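# Assemble wafer body and tie bar between pipe ends

## Task

Place the plain cylinder (the wafer body) between the two pipe ends so that each of its ends is seated inside the raised ring on the pipe face it touches. Lower the tie bar fully into the slotted lugs on both pipe ends, with one head of the bar outside each lug. The pipe ends can be pressed together but springs push them apart again. The assembly must hold on its own, with no robot keeping it in place. Any number of arms may help. Do not knock anything or move it out of the work area. When finished, open the grippers and move the arms away.

## Robot and tools

Robots and layout. There are three identical i2rt Big YAM arms, arm1, arm2 and arm3. Each has six revolute joints, a two-finger gripper and a wrist camera. A fixed room camera, cam_high, also watches the table. All positions use one scene frame with its origin on the floor and +z up. The arm feet sit on the tabletop at about: arm1 x=+0.55 y=+0.00 z=+0.72, facing +180 deg; arm2 x=+0.00 y=+0.65 z=+0.72, facing -90 deg; arm3 x=+0.00 y=-0.65 z=+0.72, facing +90 deg (angles counter-clockwise from +x). The hand point lies midway between the fingertips; its z axis points along the fingers and the fingers close along its y axis. The hand reaches roughly 1.0 m from the joint1 axis. Loose objects may occasionally get a brief shove from outside.

Joints. Every command is an absolute joint target, never an offset, in radians (gripper in metres). Ranges and the tolerance counted as arrived: joint1_rad -2.879 to 2.879 (±0.045), rotates the whole arm about its foot, positive is counter-clockwise seen from above, 0 points the arm the way its foot faces. joint2_rad 0 to 3.141 (±0.14), shoulder; 0 has the upper arm lying back about level, larger values raise it and then tip it forward. joint3_rad 0 to 3.019 (±0.09), elbow; 0 is fully folded, larger opens it. joint4_rad -1.692 to 1.57 (±0.055), hand pitch, positive tilts the fingers up. joint5_rad -1.57 to 1.57 (±0.03), sideways hand swing, positive to the arm's right. joint6_rad -2.094 to 2.094 (±0.035), hand roll, positive clockwise when viewed from behind the hand. gripper_m 0 to 0.093 (±0.003), fingertip gap; each finger pad pushes with about 50 to 62 N at most. With joints 1 and 6 at 0 and the hand level and forward, the wrist camera sits above the hand looking at the fingertips. Joints move at different speeds, so the hand can sweep a wide curve between postures.

execute_actions. Argument actions is a list holding one action or none. An action is an object keyed by arm name ("arm1", "arm2", "arm3"); each arm gets {"joints": {...}} naming any subset of joint1_rad to joint6_rad and gripper_m with absolute targets. Example: {"arm1": {"joints": {"gripper_m": 0.05}}, "arm2": {"joints": {"joint1_rad": 0.3}}}. All named motions start at once and may finish at different moments. Joints or arms left out can still be driving toward an earlier target. Optional cameras lists names from arm1_cam_wrist, arm2_cam_wrist, arm3_cam_wrist, cam_high or "all"; omitted or null means all, [] means none. Unknown keys, unknown cameras or out-of-range values reject the whole call and nothing moves. An empty actions list only returns the state and pictures; the pictures line gives the camera order of the images.

wait takes seconds (0 to 10) and commands nothing; it returns the same as an empty call. zoom_image takes camera and region [x0, y0, x1, y1] in pixels of that camera's latest full image (896x504, origin top-left, at most 504 by 504) and returns an enlarged view. read_manual only gives licence text. finished_scene takes scene, the current scene number, and ends it for good; call it only once the assembly is done and stable and the arms are clear.

Reading results. joint_positions gives each joint's measured value. joint_status tells how each commanded motion of the last accepted action ended. off_target: stopped short and may still be pushing. contact_stop or time_out: the joint gives up its target and holds where it stopped, except that after time_out it can keep pushing toward its target or a nearby one, in which case on_its_own lists it; it will move on if the path clears. To relieve such a push, command the joint to its reported position. "joint command not followed", often with a cause line, means a built-in check (including the self and inter-arm clearance check) blocked that arm's joint targets; the gripper part still runs, those joints show not_followed, and the arm may retry those targets on later actions until given acceptable ones. on_its_own lists what was not commanded in this call; "held at" is the held target, not the position. Joint torques are the drive's full output, with per-arm offset, scale and noise, so treat them as rough load hints. A tiny change of target may not move a joint, and a joint carrying weight sags.

Heat. Sustained pushing or holding heats motors. A MOTOR HOT line appears from 85 °C; at 100 °C the arm and its gripper go limp until cooled (OVER-TEMPERATURE FAULT), and affected keys read limit_stop_at_motor_heat; resend targets afterwards.

Things to avoid. The arms do not stop on contact and keep pressing hard, so do not drive into the table, parts or each other. Pressing two robots hard together fails the task; hard impacts may too, and the clearance check ignores fingers, gripper housings and wrist cameras. Object contacts are not robot contacts. Do not drop, slam or let parts slip, and keep everything inside the work area. Arms act independently; a stalled arm does not pause the others. Camera intrinsics per wrist camera and cam_high are given as pinhole plus radial models if you need to turn pixels into directions.

Each tool is called after "Request:" by a JSON object that holds its "method" and its "body", one argument or row to a line.

## Session

Request:
{"method": "execute_actions", "body": {
  "actions": []
}}

Scene clock: 0.00 s.
Joint torques (N m, as the arm reports them, + toward a larger angle): no reading
arm1.joint_positions: joint1_rad=-0.148 joint2_rad=+0.582 joint3_rad=+1.333 joint4_rad=-1.180 joint5_rad=+0.147 joint6_rad=-0.109 gripper_m=+0.094
arm1.joint_status: not commanded
arm1.hand: x=+0.3114 y=+0.0627 z=+1.3489 quat_wxyz=(+0.115, -0.840, +0.047, +0.529) (m; scene frame)
arm2.joint_positions: joint1_rad=-0.086 joint2_rad=+0.524 joint3_rad=+1.310 joint4_rad=-1.499 joint5_rad=-0.002 joint6_rad=+0.366 gripper_m=+0.095
arm2.joint_status: not commanded
arm2.hand: x=-0.0252 y=+0.4619 z=+1.2988 quat_wxyz=(-0.323, -0.784, -0.466, +0.254) (m; scene frame)
arm3.joint_positions: joint1_rad=+0.444 joint2_rad=+0.545 joint3_rad=+1.333 joint4_rad=-1.479 joint5_rad=-0.189 joint6_rad=-0.332 gripper_m=+0.094
arm3.joint_status: not commanded
arm3.hand: x=-0.1207 y=-0.4904 z=+1.2440 quat_wxyz=(-0.205, +0.856, -0.294, -0.373) (m; scene frame)
pictures: arm1_cam_wrist, arm2_cam_wrist, arm3_cam_wrist, cam_high
Images, in order (width x height): arm1_cam_wrist 896x504, arm2_cam_wrist 896x504, arm3_cam_wrist 896x504, cam_high 896x504.

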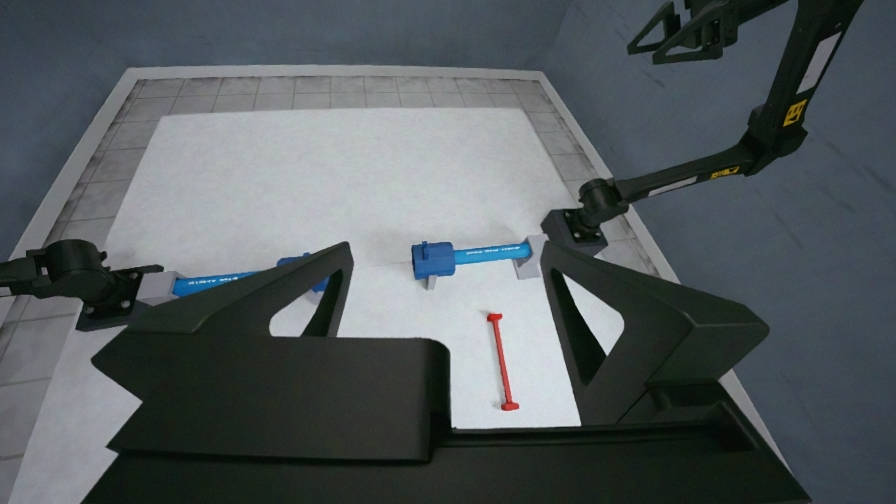

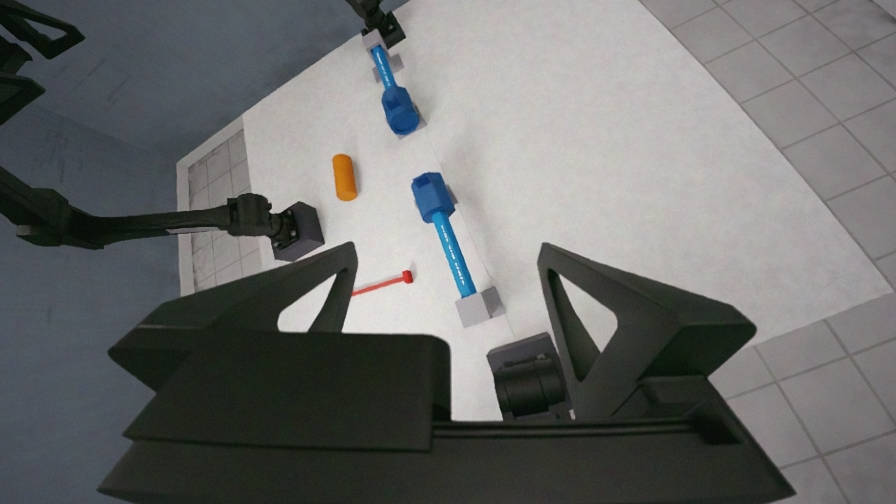

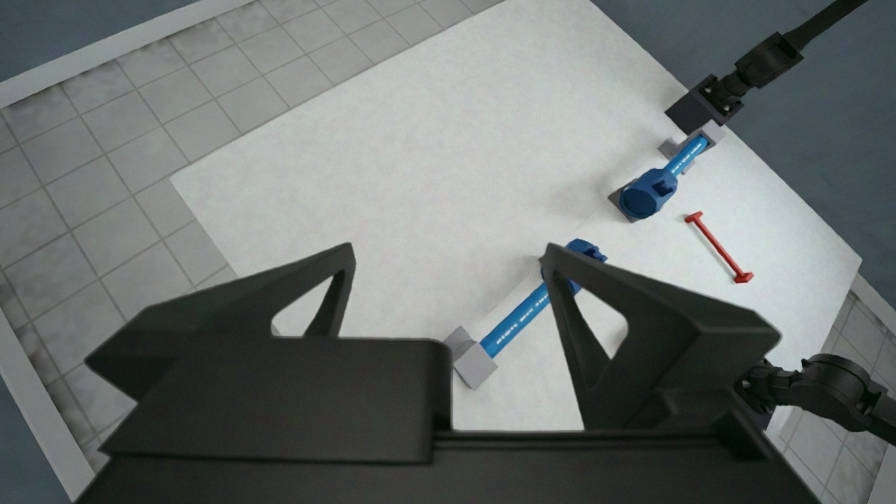

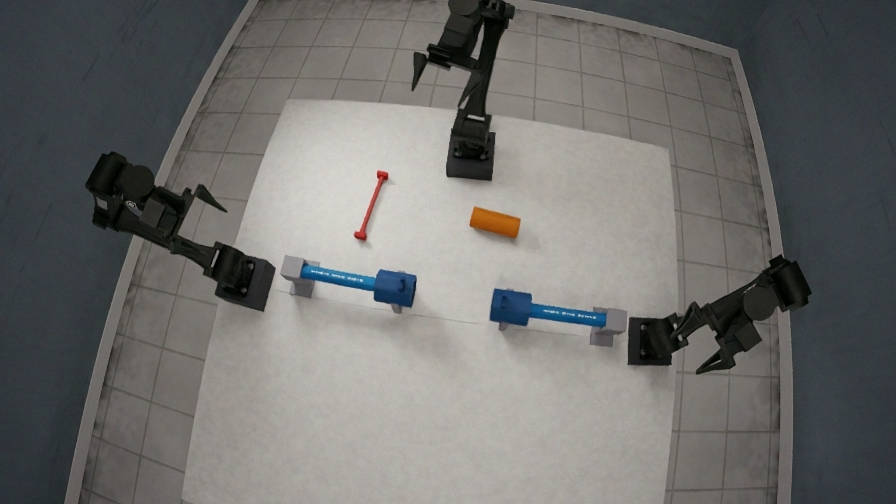

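Request:
{"method": "zoom_image", "body": {
  "camera": "cam_high",
  "region": [260, 150, 660, 375]
}}

Request:
{"method": "zoom_image", "body": {
  "camera": "arm2_cam_wrist",
  "region": [300, 60, 520, 240]
}}

Request:
{"method": "zoom_image", "body": {
  "camera": "arm1_cam_wrist",
  "region": [380, 210, 620, 345]
}}

Region (260, 150, 660, 375) of cam_high's 896x504 image, scaled by 1.260, with more detail than that image has; it fills the top 284 rows of this view, and the rest is white.

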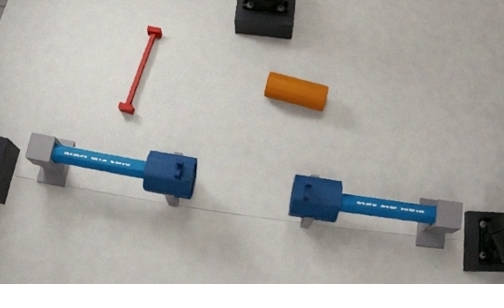

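Region (300, 60, 520, 240) of arm2_cam_wrist's 896x504 image, scaled by 2.291, with more detail than that image has; it fills the top 412 rows of this view, and the rest is white.

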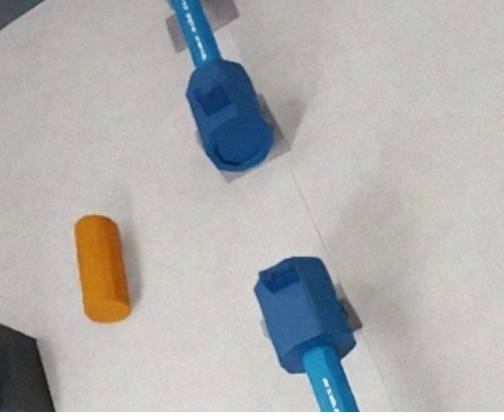

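Region (380, 210, 620, 345) of arm1_cam_wrist's 896x504 image, scaled by 2.100, with more detail than that image has; it fills the top 284 rows of this view, and the rest is white.

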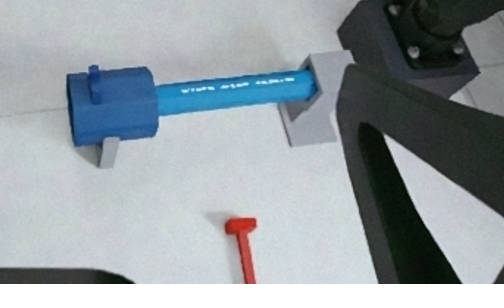

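Request:
{"method": "execute_actions", "body": {
  "actions": [
    {"arm1":{"joints":{"joint1_rad":0,"joint2_rad":1.387,"joint3_rad":1.484,"joint4_rad":-1.668,"joint5_rad":0,"joint6_rad":0}},"arm2":{"joints":{"joint1_rad":0,"joint2_rad":0.854,"joint3_rad":0.55,"joint4_rad":-0.496,"joint5_rad":0,"joint6_rad":0}},"arm3":{"joints":{"joint1_rad":0,"joint2_rad":0.806,"joint3_rad":0.708,"joint4_rad":-0.702,"joint5_rad":0,"joint6_rad":0}}}
  ]
}}

Scene clock: 36.57 s.
Joint torques (N m, as the arm reports them, + toward a larger angle): arm1=[  1.58 -14.19  12.01  -0.79  -0.04   0.24] | arm2=[-0.09 -4.53  9.85  2.34  0.19 -0.12] | arm3=[-1.42 -5.55  9.71  2.45  0.03 -0.02]
arm1.joint_positions: joint1_rad=-0.009 joint2_rad=+1.403 joint3_rad=+1.463 joint4_rad=-1.655 joint5_rad=+0.003 joint6_rad=-0.011 gripper_m=+0.094
arm1.joint_status: all done
arm1.hand: x=+0.1496 y=-0.0034 z=+1.0877 quat_wxyz=(-0.007, -1.000, -0.017, -0.012) (m; scene frame)
arm2.joint_positions: joint1_rad=-0.007 joint2_rad=+0.863 joint3_rad=+0.550 joint4_rad=-0.522 joint5_rad=-0.001 joint6_rad=+0.015 gripper_m=+0.095
arm2.joint_status: all done
arm2.hand: x=-0.0193 y=+0.2928 z=+0.9710 quat_wxyz=(-0.246, -0.683, -0.639, +0.254) (m; scene frame)
arm3.joint_positions: joint1_rad=+0.006 joint2_rad=+0.810 joint3_rad=+0.704 joint4_rad=-0.725 joint5_rad=-0.001 joint6_rad=-0.015 gripper_m=+0.094
arm3.joint_status: all done
arm3.hand: x=-0.0196 y=-0.2917 z=+0.9700 quat_wxyz=(-0.248, +0.684, -0.638, -0.254) (m; scene frame)
pictures: arm1_cam_wrist, arm2_cam_wrist, arm3_cam_wrist, cam_high
Images, in order (width x height): arm1_cam_wrist 896x504, arm2_cam_wrist 896x504, arm3_cam_wrist 896x504, cam_high 896x504.

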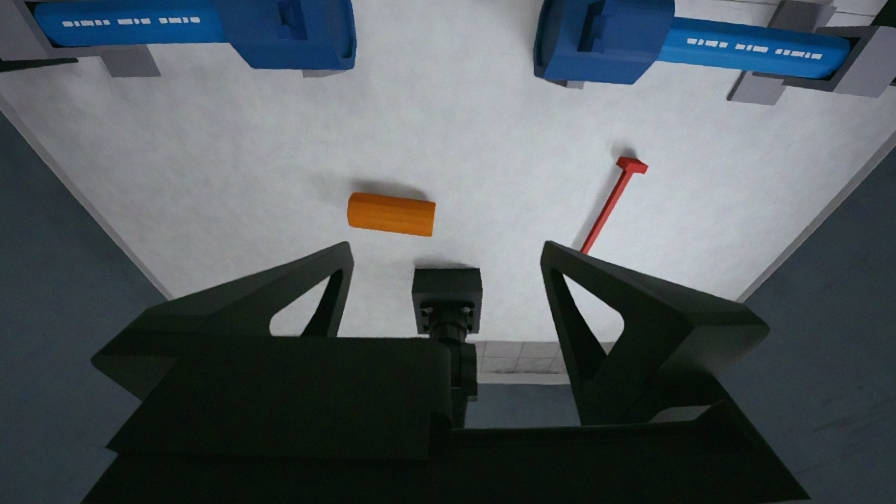

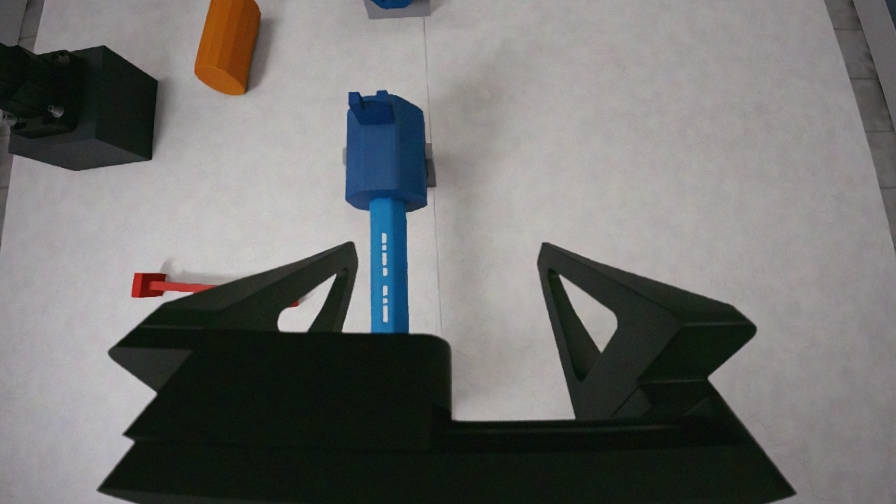

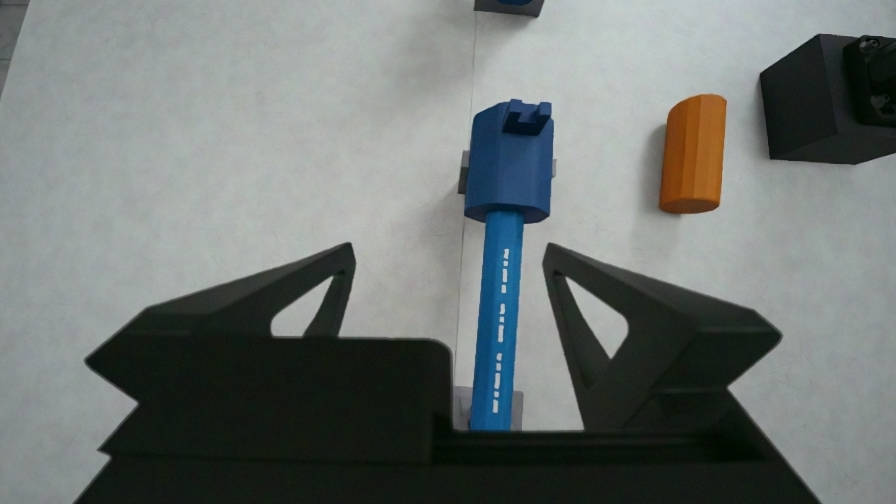

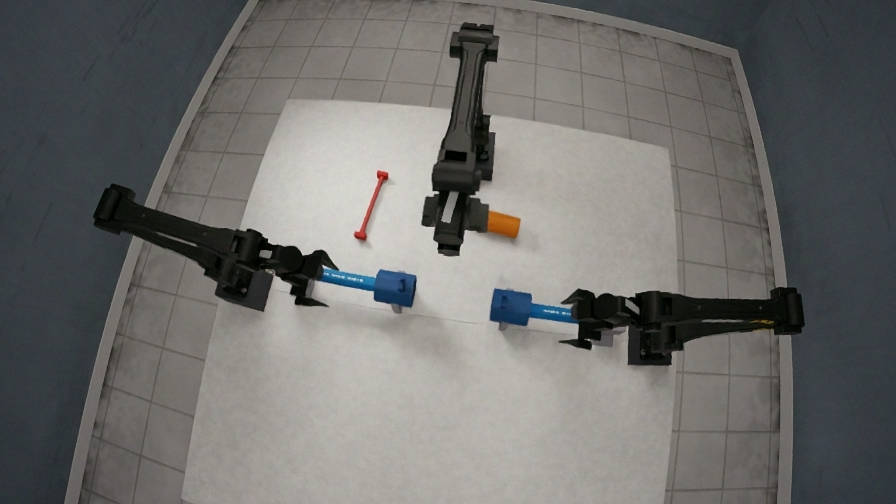

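Request:
{"method": "execute_actions", "body": {
  "actions": [
    {"arm1":{"joints":{"joint1_rad":0.327,"joint2_rad":1.115,"joint3_rad":0.629,"joint4_rad":-1.08,"joint5_rad":0,"joint6_rad":-1.17}},"arm2":{"joints":{"joint1_rad":0.16,"joint2_rad":1.056,"joint3_rad":0.451,"joint4_rad":-0.18,"joint6_rad":0.19}},"arm3":{"joints":{"joint1_rad":-0.16,"joint2_rad":0.931,"joint3_rad":0.58,"joint4_rad":-0.43,"joint6_rad":-0.19}}}
  ]
}}

Scene clock: 77.60 s.
Joint torques (N m, as the arm reports them, + toward a larger angle): arm1=[ 1.13 -6.85  9.78  0.49 -0.03  0.  ] | arm2=[-0.5  -6.03  9.39  2.35  0.17  0.14] | arm3=[-1.29 -7.1  10.36  2.46  0.02 -0.28]
arm1.joint_positions: joint1_rad=+0.323 joint2_rad=+1.124 joint3_rad=+0.620 joint4_rad=-1.095 joint5_rad=+0.001 joint6_rad=-1.158 gripper_m=+0.094
arm1.joint_status: all done
arm1.hand: x=+0.3183 y=-0.0841 z=+0.8679 quat_wxyz=(-0.011, -0.727, -0.687, -0.007) (m; scene frame)
arm2.joint_positions: joint1_rad=+0.157 joint2_rad=+1.064 joint3_rad=+0.441 joint4_rad=-0.206 joint5_rad=-0.001 joint6_rad=+0.175 gripper_m=+0.095
arm2.joint_status: all done
arm2.hand: x=+0.0408 y=+0.2772 z=+0.8990 quat_wxyz=(-0.287, -0.682, -0.639, +0.213) (m; scene frame)
arm3.joint_positions: joint1_rad=-0.156 joint2_rad=+0.939 joint3_rad=+0.560 joint4_rad=-0.453 joint5_rad=-0.001 joint6_rad=-0.175 gripper_m=+0.094
arm3.joint_status: all done
arm3.hand: x=+0.0403 y=-0.2767 z=+0.8938 quat_wxyz=(-0.286, +0.684, -0.638, -0.210) (m; scene frame)
pictures: arm1_cam_wrist, arm2_cam_wrist, arm3_cam_wrist, cam_high
Images, in order (width x height): arm1_cam_wrist 896x504, arm2_cam_wrist 896x504, arm3_cam_wrist 896x504, cam_high 896x504.

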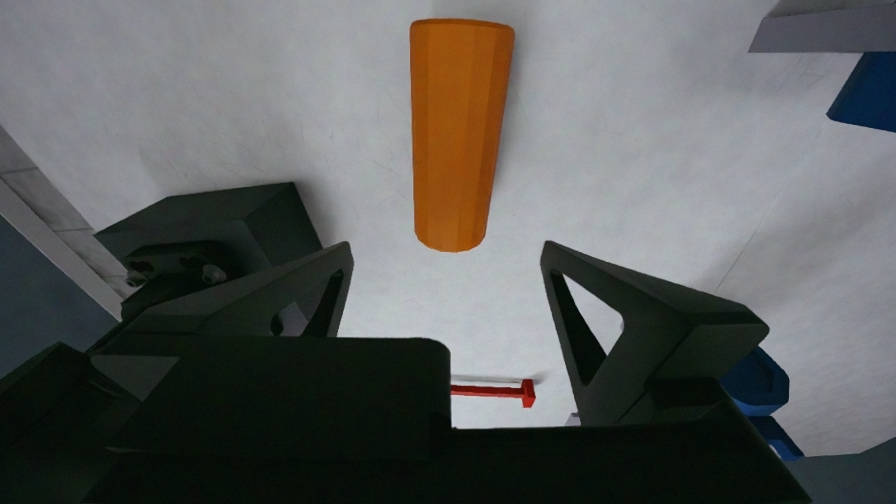

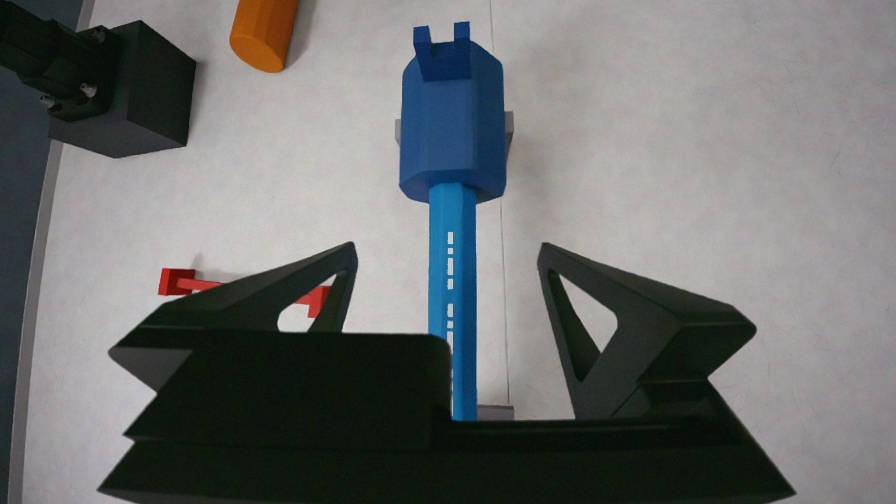

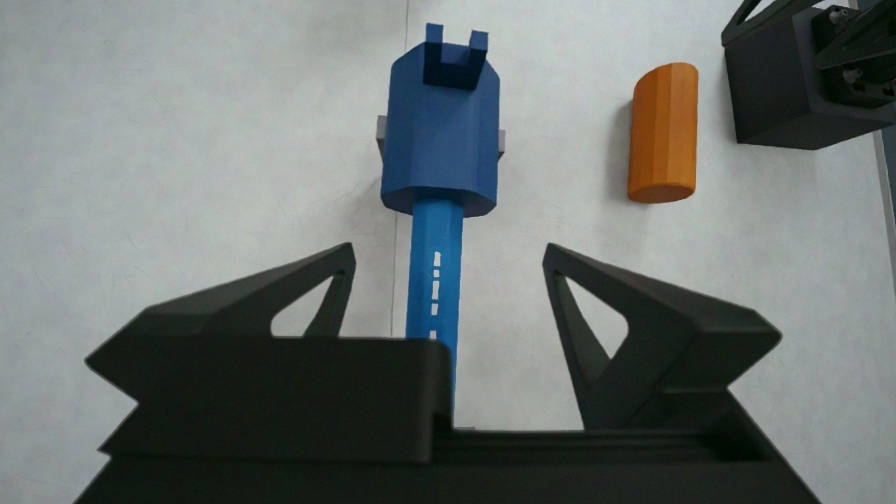

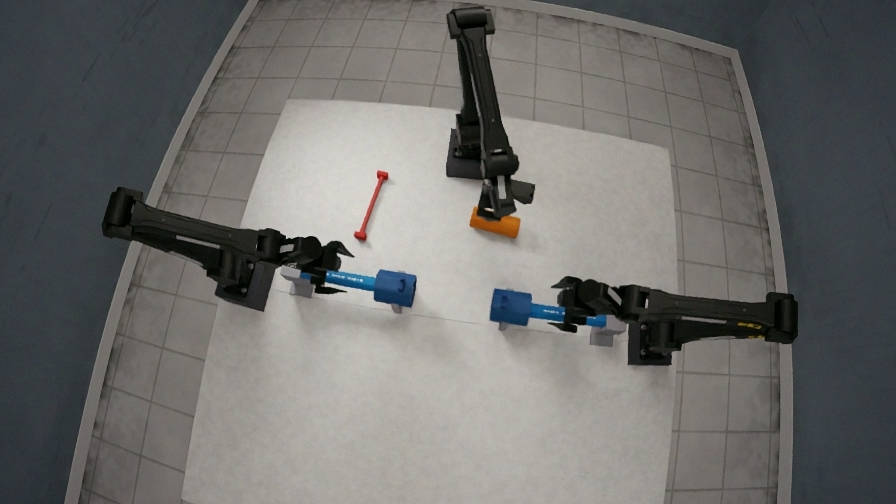

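Request:
{"method": "execute_actions", "body": {
  "actions": [
    {"arm1":{"joints":{"joint2_rad":1.27,"joint3_rad":0.52,"joint4_rad":-0.805,"joint6_rad":-1.12}},"arm2":{"joints":{"joint1_rad":0.18,"joint2_rad":1.324,"joint3_rad":0.362,"joint4_rad":0.18}},"arm3":{"joints":{"joint1_rad":-0.172,"joint2_rad":1.086,"joint3_rad":0.455,"joint4_rad":-0.15}}}
  ],
  "cameras": []
}}

Request:
{"method": "execute_actions", "body": {
  "actions": [
    {"arm1":{"joints":{"joint2_rad":1.403,"joint3_rad":0.473,"joint4_rad":-0.625}},"arm2":{"joints":{"gripper_m":0.065}},"arm3":{"joints":{"gripper_m":0.065}}}
  ]
}}

Scene clock: 91.00 s.
Joint torques (N m, as the arm reports them, + toward a larger angle): arm1=[ 1.5  -8.45  8.83  0.37 -0.02  0.2 ] | arm2=[ 0.12 -7.2   7.07  2.37  0.17  0.14] | arm3=[-2.08 -8.11  9.08  2.48  0.01 -0.28]
arm1.joint_positions: joint1_rad=+0.323 joint2_rad=+1.279 joint3_rad=+0.505 joint4_rad=-0.820 joint5_rad=+0.001 joint6_rad=-1.131 gripper_m=+0.094
arm1.joint_status: all done
arm1.hand: x=+0.3197 y=-0.0848 z=+0.7967 quat_wxyz=(-0.010, -0.736, -0.677, -0.005) (m; scene frame)
arm2.joint_positions: joint1_rad=+0.171 joint2_rad=+1.325 joint3_rad=+0.356 joint4_rad=+0.154 joint5_rad=-0.001 joint6_rad=+0.175 gripper_m=+0.095
arm2.joint_status: all done
arm2.hand: x=+0.0472 y=+0.2720 z=+0.8292 quat_wxyz=(-0.294, -0.675, -0.641, +0.215) (m; scene frame)
arm3.joint_positions: joint1_rad=-0.160 joint2_rad=+1.095 joint3_rad=+0.437 joint4_rad=-0.173 joint5_rad=-0.001 joint6_rad=-0.176 gripper_m=+0.094
arm3.joint_status: all done
arm3.hand: x=+0.0425 y=-0.2747 z=+0.8237 quat_wxyz=(-0.287, +0.682, -0.639, -0.210) (m; scene frame)
pictures: none
No camera images: the call's "cameras" was empty. Leave "cameras" out to get every camera's image.

Scene clock: 91.87 s.
Joint torques (N m, as the arm reports them, + toward a larger angle): arm1=[ 1.22 -8.01  6.64  0.5  -0.01  0.22] | arm2=[ 0.11 -7.2   7.07  2.37  0.17  0.14] | arm3=[-2.08 -8.12  9.1   2.47  0.02 -0.28]
arm1.joint_positions: joint1_rad=+0.323 joint2_rad=+1.407 joint3_rad=+0.469 joint4_rad=-0.640 joint5_rad=+0.001 joint6_rad=-1.131 gripper_m=+0.094
arm1.joint_status: all done
arm1.hand: x=+0.3143 y=-0.0874 z=+0.7580 quat_wxyz=(-0.007, -0.736, -0.676, +0.002) (m; scene frame)
arm2.joint_positions: joint1_rad=+0.171 joint2_rad=+1.325 joint3_rad=+0.356 joint4_rad=+0.154 joint5_rad=-0.001 joint6_rad=+0.175 gripper_m=+0.065
arm2.joint_status: all done
arm2.hand: x=+0.0472 y=+0.2720 z=+0.8292 quat_wxyz=(-0.294, -0.675, -0.641, +0.215) (m; scene frame)
arm3.joint_positions: joint1_rad=-0.160 joint2_rad=+1.095 joint3_rad=+0.437 joint4_rad=-0.173 joint5_rad=-0.001 joint6_rad=-0.176 gripper_m=+0.065
arm3.joint_status: all done
arm3.hand: x=+0.0425 y=-0.2747 z=+0.8237 quat_wxyz=(-0.287, +0.682, -0.639, -0.209) (m; scene frame)
pictures: arm1_cam_wrist, arm2_cam_wrist, arm3_cam_wrist, cam_high
Images, in order (width x height): arm1_cam_wrist 896x504, arm2_cam_wrist 896x504, arm3_cam_wrist 896x504, cam_high 896x504.

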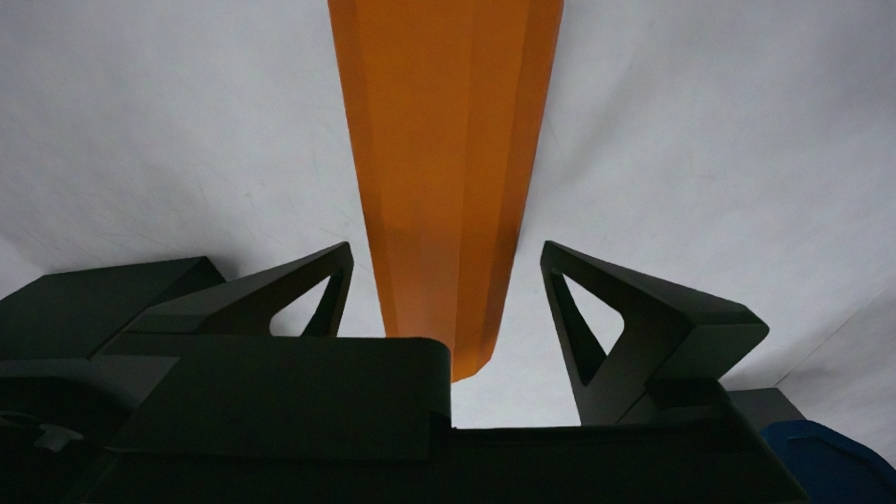

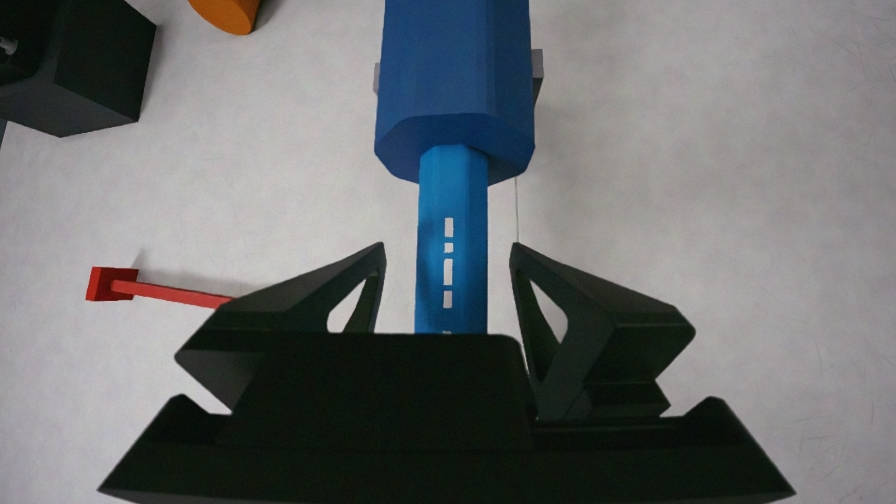

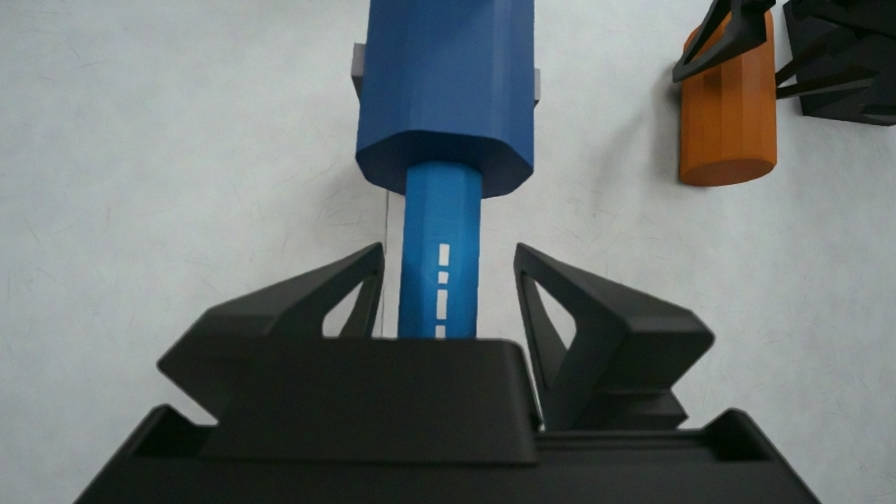

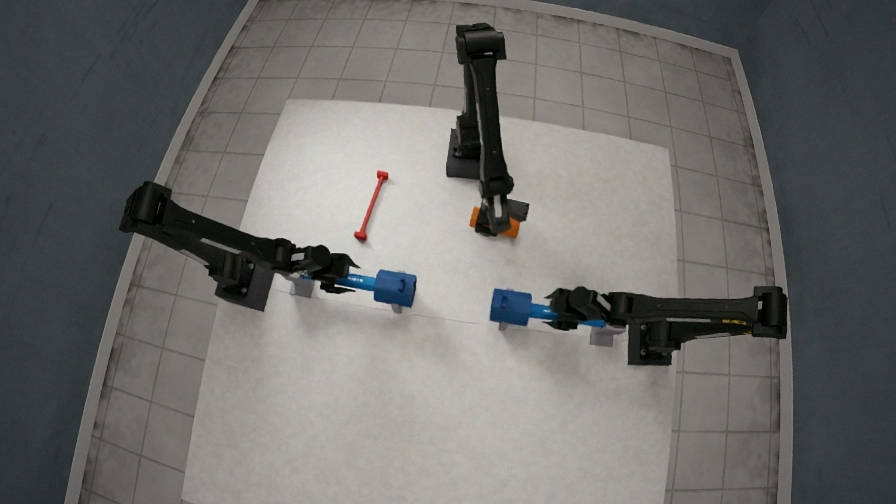

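Request:
{"method": "execute_actions", "body": {
  "actions": [
    {"arm1":{"joints":{"joint2_rad":1.425,"joint4_rad":-0.605,"gripper_m":0.05}}}
  ],
  "cameras": ["arm1_cam_wrist","arm3_cam_wrist"]
}}

Scene clock: 95.87 s.
Joint torques (N m, as the arm reports them, + toward a larger angle): arm1=[ 1.37 -6.72  6.61  0.51 -0.04  0.23] | arm2=[ 0.12 -7.18  7.07  2.37  0.17  0.13] | arm3=[-2.06 -8.16  9.11  2.48  0.01 -0.27]
arm1.joint_positions: joint1_rad=+0.323 joint2_rad=+1.414 joint3_rad=+0.468 joint4_rad=-0.621 joint5_rad=+0.001 joint6_rad=-1.129 gripper_m=+0.063
arm1.joint_status: gripper_m off_target (ended at +0.063, target +0.050); the others done
arm1.hand: x=+0.3111 y=-0.0885 z=+0.7565 quat_wxyz=(-0.004, -0.737, -0.676, +0.008) (m; scene frame)
arm2.joint_positions: joint1_rad=+0.171 joint2_rad=+1.325 joint3_rad=+0.356 joint4_rad=+0.154 joint5_rad=-0.001 joint6_rad=+0.175 gripper_m=+0.065
arm2.joint_status: not commanded
arm2.hand: x=+0.0472 y=+0.2720 z=+0.8292 quat_wxyz=(-0.294, -0.675, -0.641, +0.215) (m; scene frame)
arm3.joint_positions: joint1_rad=-0.160 joint2_rad=+1.095 joint3_rad=+0.437 joint4_rad=-0.173 joint5_rad=-0.001 joint6_rad=-0.176 gripper_m=+0.065
arm3.joint_status: not commanded
arm3.hand: x=+0.0425 y=-0.2747 z=+0.8237 quat_wxyz=(-0.287, +0.682, -0.639, -0.209) (m; scene frame)
pictures: arm1_cam_wrist, arm3_cam_wrist
Images, in order (width x height): arm1_cam_wrist 896x504, arm3_cam_wrist 896x504.

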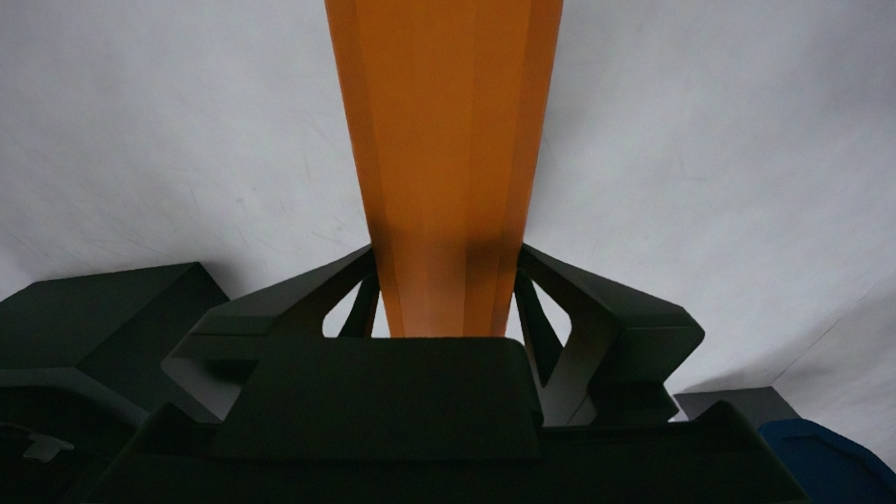

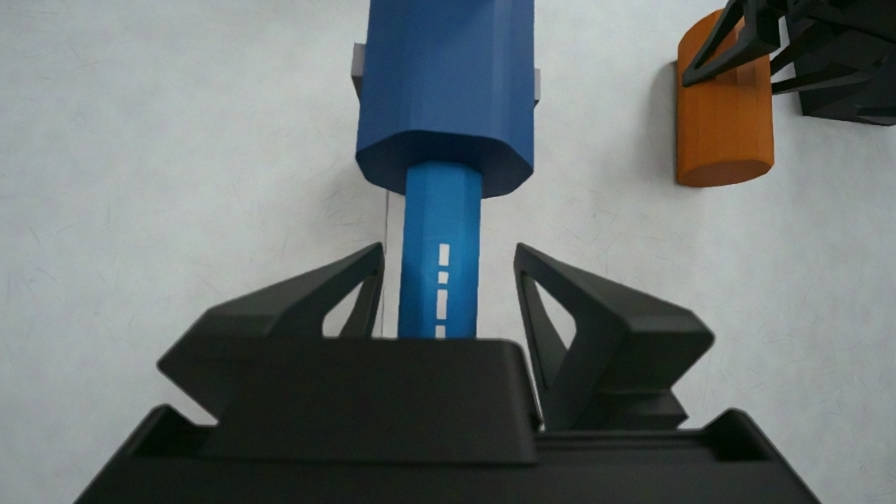

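Request:
{"method": "execute_actions", "body": {
  "actions": [
    {"arm1":{"joints":{"joint2_rad":1.115,"joint3_rad":0.66,"joint4_rad":-1.09}}}
  ],
  "cameras": []
}}

Request:
{"method": "execute_actions", "body": {
  "actions": [
    {"arm1":{"joints":{"joint1_rad":-0.04,"joint6_rad":-1.57,"joint2_rad":1.35,"joint3_rad":0.9,"joint4_rad":-1.10}}}
  ],
  "cameras": ["cam_high"]
}}

Request:
{"method": "execute_actions", "body": {
  "actions": [
    {"arm1":{"joints":{"joint2_rad":1.78,"joint3_rad":1.31,"joint4_rad":-1.07}}}
  ]
}}

Scene clock: 105.77 s.
Joint torques (N m, as the arm reports them, + toward a larger angle): arm1=[ 1.43 -6.4  11.28 -0.75 -0.01  0.18] | arm2=[ 0.08 -7.19  7.06  2.37  0.17  0.14] | arm3=[-2.08 -8.12  9.09  2.46  0.01 -0.28]
arm1.joint_positions: joint1_rad=+0.323 joint2_rad=+1.113 joint3_rad=+0.635 joint4_rad=-1.078 joint5_rad=+0.001 joint6_rad=-1.129 gripper_m=+0.063
arm1.joint_status: all done
arm1.hand: x=+0.3077 y=-0.0879 z=+0.8755 quat_wxyz=(-0.002, -0.737, -0.676, +0.013) (m; scene frame)
arm2.joint_positions: joint1_rad=+0.171 joint2_rad=+1.325 joint3_rad=+0.356 joint4_rad=+0.154 joint5_rad=-0.001 joint6_rad=+0.175 gripper_m=+0.065
arm2.joint_status: not commanded
arm2.hand: x=+0.0472 y=+0.2720 z=+0.8292 quat_wxyz=(-0.294, -0.675, -0.641, +0.215) (m; scene frame)
arm3.joint_positions: joint1_rad=-0.160 joint2_rad=+1.095 joint3_rad=+0.437 joint4_rad=-0.173 joint5_rad=-0.001 joint6_rad=-0.176 gripper_m=+0.065
arm3.joint_status: not commanded
arm3.hand: x=+0.0425 y=-0.2747 z=+0.8237 quat_wxyz=(-0.287, +0.682, -0.639, -0.209) (m; scene frame)
pictures: none
No camera images: the call's "cameras" was empty. Leave "cameras" out to get every camera's image.

Scene clock: 107.27 s.
Joint torques (N m, as the arm reports them, + toward a larger angle): arm1=[  0.99 -11.12  12.72  -0.6   -0.07   0.03] | arm2=[ 0.1  -7.19  7.06  2.38  0.17  0.14] | arm3=[-2.04 -8.11  9.07  2.49  0.01 -0.27]
arm1.joint_positions: joint1_rad=-0.040 joint2_rad=+1.359 joint3_rad=+0.858 joint4_rad=-1.095 joint5_rad=+0.002 joint6_rad=-1.558 gripper_m=+0.063
arm1.joint_status: all done
arm1.hand: x=+0.2125 y=+0.0049 z=+0.8814 quat_wxyz=(-0.013, -0.714, -0.700, -0.003) (m; scene frame)
arm2.joint_positions: joint1_rad=+0.171 joint2_rad=+1.325 joint3_rad=+0.356 joint4_rad=+0.154 joint5_rad=-0.001 joint6_rad=+0.175 gripper_m=+0.065
arm2.joint_status: not commanded
arm2.hand: x=+0.0472 y=+0.2720 z=+0.8292 quat_wxyz=(-0.294, -0.675, -0.641, +0.215) (m; scene frame)
arm3.joint_positions: joint1_rad=-0.160 joint2_rad=+1.095 joint3_rad=+0.437 joint4_rad=-0.173 joint5_rad=-0.001 joint6_rad=-0.176 gripper_m=+0.065
arm3.joint_status: not commanded
arm3.hand: x=+0.0425 y=-0.2747 z=+0.8237 quat_wxyz=(-0.287, +0.682, -0.639, -0.209) (m; scene frame)
pictures: cam_high
Images, in order (width x height): cam_high 896x504.

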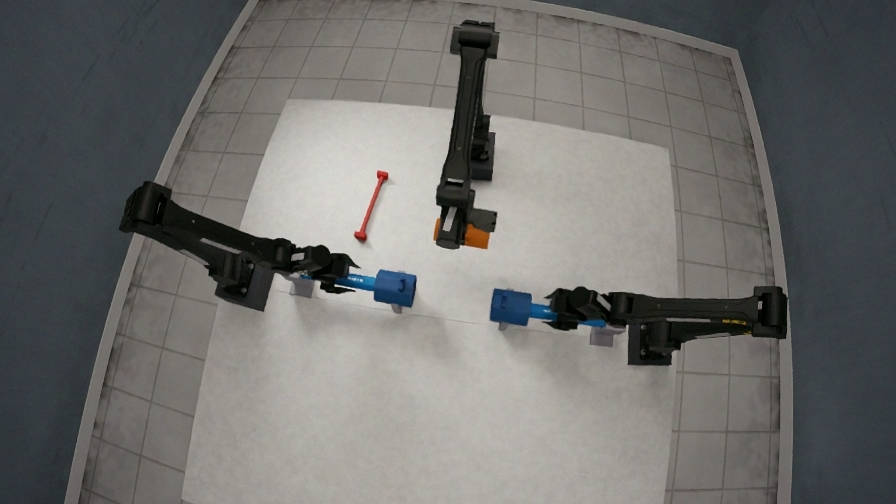

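Scene clock: 108.47 s.
Joint torques (N m, as the arm reports them, + toward a larger angle): arm1=[  0.73 -19.6   13.51  -0.16  -0.03   0.01] | arm2=[ 0.1  -7.22  7.06  2.37  0.17  0.14] | arm3=[-2.   -8.11  9.1   2.49  0.01 -0.28]
arm1.joint_positions: joint1_rad=-0.040 joint2_rad=+1.797 joint3_rad=+1.252 joint4_rad=-1.074 joint5_rad=+0.002 joint6_rad=-1.560 gripper_m=+0.063
arm1.joint_status: all done
arm1.hand: x=+0.0623 y=+0.0054 z=+0.8363 quat_wxyz=(-0.022, -0.713, -0.700, -0.012) (m; scene frame)
arm2.joint_positions: joint1_rad=+0.171 joint2_rad=+1.325 joint3_rad=+0.356 joint4_rad=+0.154 joint5_rad=-0.001 joint6_rad=+0.175 gripper_m=+0.065
arm2.joint_status: not commanded
arm2.hand: x=+0.0472 y=+0.2720 z=+0.8292 quat_wxyz=(-0.294, -0.675, -0.641, +0.215) (m; scene frame)
arm3.joint_positions: joint1_rad=-0.160 joint2_rad=+1.095 joint3_rad=+0.437 joint4_rad=-0.173 joint5_rad=-0.001 joint6_rad=-0.176 gripper_m=+0.065
arm3.joint_status: not commanded
arm3.hand: x=+0.0425 y=-0.2747 z=+0.8237 quat_wxyz=(-0.287, +0.682, -0.639, -0.209) (m; scene frame)
pictures: arm1_cam_wrist, arm2_cam_wrist, arm3_cam_wrist, cam_high
Images, in order (width x height): arm1_cam_wrist 896x504, arm2_cam_wrist 896x504, arm3_cam_wrist 896x504, cam_high 896x504.

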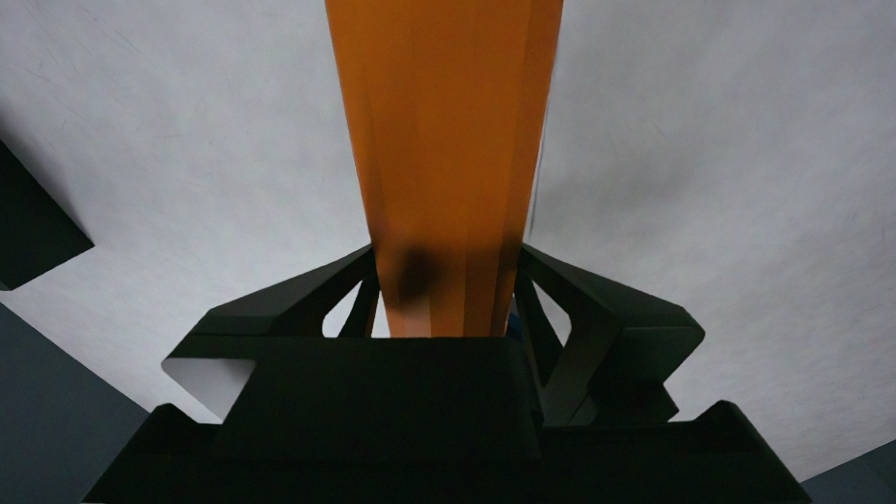

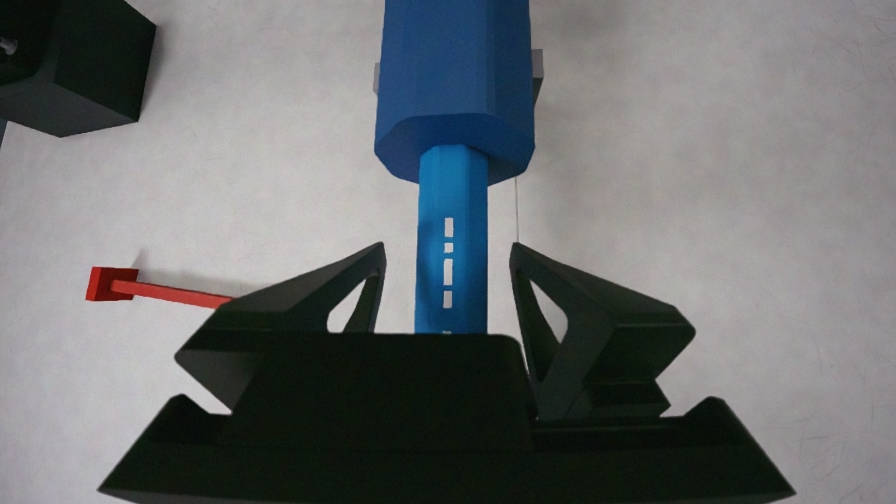

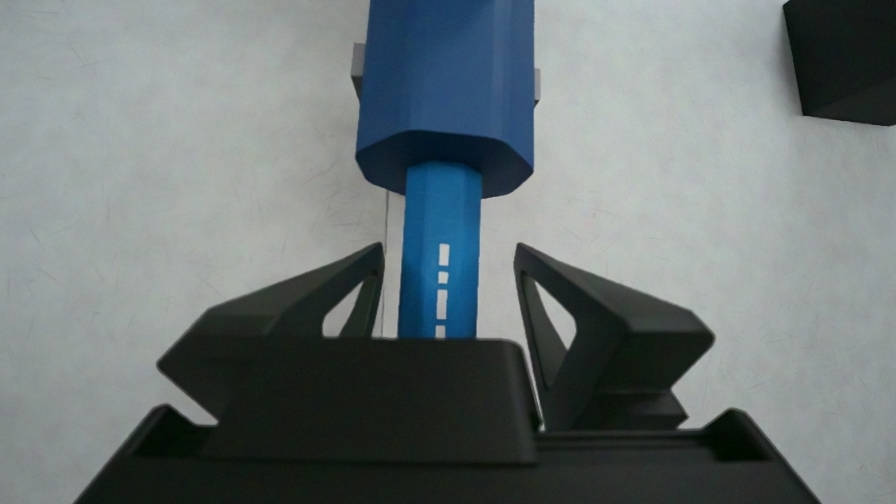

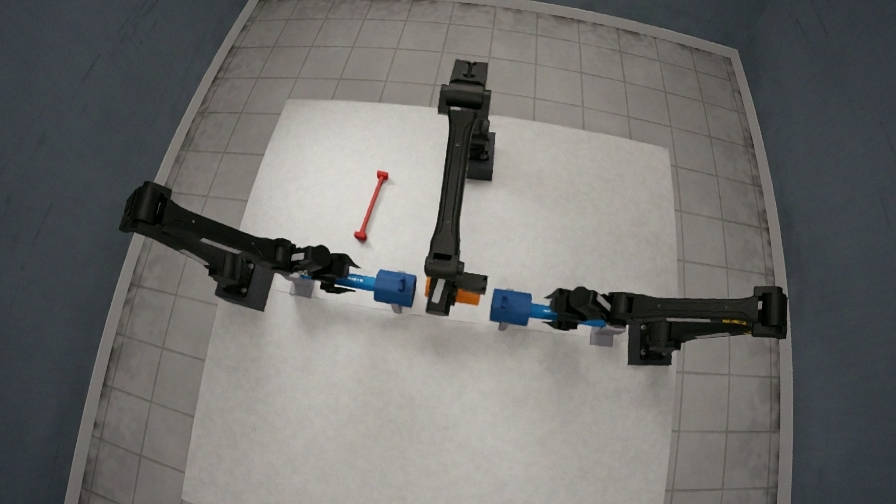

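Request:
{"method": "execute_actions", "body": {
  "actions": [
    {"arm1":{"joints":{"joint2_rad":1.82,"joint4_rad":-0.97}},"arm2":{"joints":{"joint4_rad":0.9,"gripper_m":0.09}}}
  ],
  "cameras": []
}}

Request:
{"method": "execute_actions", "body": {
  "actions": [
    {"arm2":{"joints":{"joint1_rad":-0.53,"joint5_rad":-0.9,"joint6_rad":1.57,"joint4_rad":1.47,"joint3_rad":0.6,"joint2_rad":1.6}}}
  ],
  "cameras": []
}}

Request:
{"method": "execute_actions", "body": {
  "actions": [
    {"arm2":{"joints":{"joint3_rad":0.78,"joint2_rad":2.2}}}
  ],
  "cameras": ["arm2_cam_wrist","cam_high","arm1_cam_wrist"]
}}

Scene clock: 120.50 s.
Joint torques (N m, as the arm reports them, + toward a larger angle): arm1=[  0.89 -19.21  13.45   0.43  -0.1    0.04] | arm2=[ 0.06 -7.66  7.38  2.79  0.15  0.13] | arm3=[-2.07 -8.14  9.09  2.46  0.01 -0.28]
arm1.joint_positions: joint1_rad=-0.040 joint2_rad=+1.829 joint3_rad=+1.252 joint4_rad=-0.984 joint5_rad=+0.002 joint6_rad=-1.560 gripper_m=+0.063
arm1.joint_status: all done
arm1.hand: x=+0.0434 y=+0.0053 z=+0.8208 quat_wxyz=(-0.001, -0.714, -0.700, +0.009) (m; scene frame)
arm2.joint_positions: joint1_rad=+0.171 joint2_rad=+1.325 joint3_rad=+0.356 joint4_rad=+0.872 joint5_rad=-0.001 joint6_rad=+0.175 gripper_m=+0.090
arm2.joint_status: all done
arm2.hand: x=+0.0564 y=+0.1947 z=+0.9834 quat_wxyz=(-0.539, -0.540, -0.512, +0.395) (m; scene frame)
arm3.joint_positions: joint1_rad=-0.160 joint2_rad=+1.095 joint3_rad=+0.437 joint4_rad=-0.173 joint5_rad=-0.001 joint6_rad=-0.176 gripper_m=+0.065
arm3.joint_status: not commanded
arm3.hand: x=+0.0425 y=-0.2747 z=+0.8237 quat_wxyz=(-0.287, +0.682, -0.639, -0.209) (m; scene frame)
pictures: none
No camera images: the call's "cameras" was empty. Leave "cameras" out to get every camera's image.

Scene clock: 122.57 s.
Joint torques (N m, as the arm reports them, + toward a larger angle): arm1=[  1.27 -18.56  13.55   0.37  -0.07   0.02] | arm2=[ -1.16 -11.06   7.4    2.25   0.21   0.06] | arm3=[-2.04 -8.14  9.09  2.47  0.01 -0.28]
arm1.joint_positions: joint1_rad=-0.040 joint2_rad=+1.829 joint3_rad=+1.252 joint4_rad=-0.984 joint5_rad=+0.002 joint6_rad=-1.560 gripper_m=+0.063
arm1.joint_status: not commanded
arm1.hand: x=+0.0434 y=+0.0053 z=+0.8208 quat_wxyz=(-0.001, -0.714, -0.700, +0.009) (m; scene frame)
arm2.joint_positions: joint1_rad=-0.527 joint2_rad=+1.593 joint3_rad=+0.585 joint4_rad=+1.445 joint5_rad=-0.897 joint6_rad=+1.555 gripper_m=+0.090
arm2.joint_status: all done
arm2.hand: x=-0.1407 y=+0.1825 z=+1.0682 quat_wxyz=(-0.792, -0.571, -0.218, -0.004) (m; scene frame)
arm3.joint_positions: joint1_rad=-0.160 joint2_rad=+1.095 joint3_rad=+0.437 joint4_rad=-0.173 joint5_rad=-0.001 joint6_rad=-0.176 gripper_m=+0.065
arm3.joint_status: not commanded
arm3.hand: x=+0.0425 y=-0.2747 z=+0.8237 quat_wxyz=(-0.287, +0.682, -0.639, -0.209) (m; scene frame)
pictures: none
No camera images: the call's "cameras" was empty. Leave "cameras" out to get every camera's image.

Scene clock: 123.87 s.
Joint torques (N m, as the arm reports them, + toward a larger angle): arm1=[  0.96 -18.64  13.68   0.47  -0.08   0.  ] | arm2=[ -1.25 -17.4    3.62   2.23   0.08   0.05] | arm3=[-2.1  -8.14  9.08  2.46  0.02 -0.28]
arm1.joint_positions: joint1_rad=-0.040 joint2_rad=+1.829 joint3_rad=+1.252 joint4_rad=-0.984 joint5_rad=+0.002 joint6_rad=-1.560 gripper_m=+0.063
arm1.joint_status: not commanded
arm1.hand: x=+0.0434 y=+0.0053 z=+0.8208 quat_wxyz=(-0.001, -0.714, -0.700, +0.009) (m; scene frame)
arm2.joint_positions: joint1_rad=-0.527 joint2_rad=+2.205 joint3_rad=+0.775 joint4_rad=+1.453 joint5_rad=-0.899 joint6_rad=+1.557 gripper_m=+0.090
arm2.joint_status: all done
arm2.hand: x=-0.1777 y=+0.1270 z=+0.8275 quat_wxyz=(-0.700, -0.695, -0.124, -0.106) (m; scene frame)
arm3.joint_positions: joint1_rad=-0.160 joint2_rad=+1.095 joint3_rad=+0.437 joint4_rad=-0.173 joint5_rad=-0.001 joint6_rad=-0.176 gripper_m=+0.065
arm3.joint_status: not commanded
arm3.hand: x=+0.0425 y=-0.2747 z=+0.8237 quat_wxyz=(-0.287, +0.682, -0.639, -0.209) (m; scene frame)
pictures: arm1_cam_wrist, arm2_cam_wrist, cam_high
Images, in order (width x height): arm1_cam_wrist 896x504, arm2_cam_wrist 896x504, cam_high 896x504.

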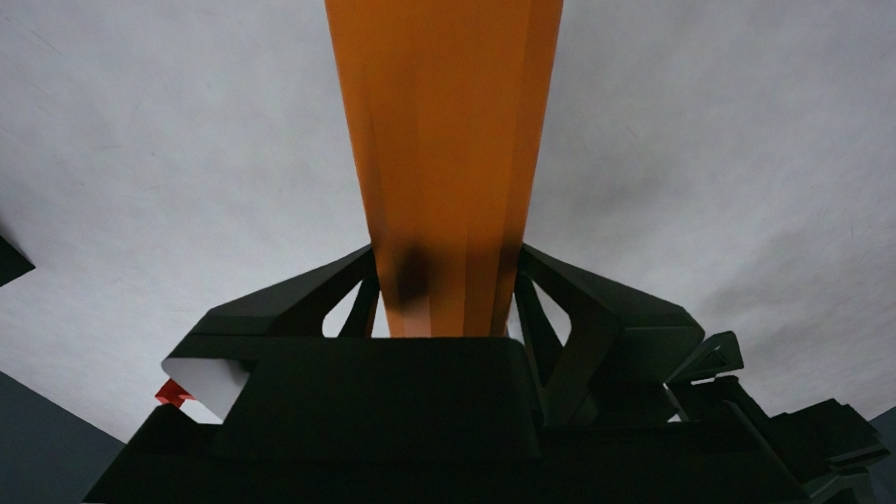

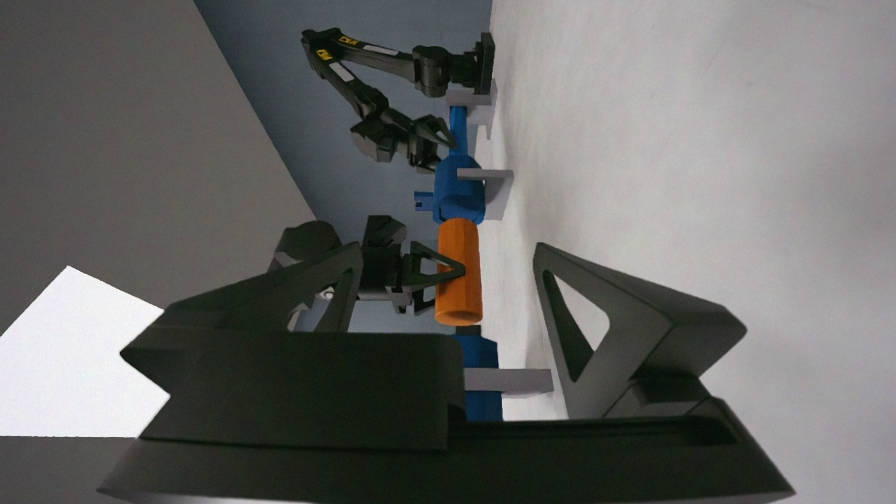

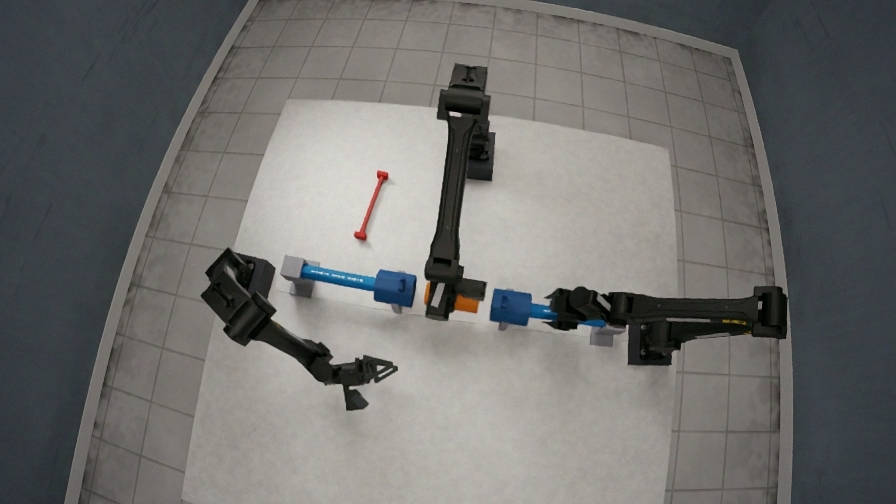

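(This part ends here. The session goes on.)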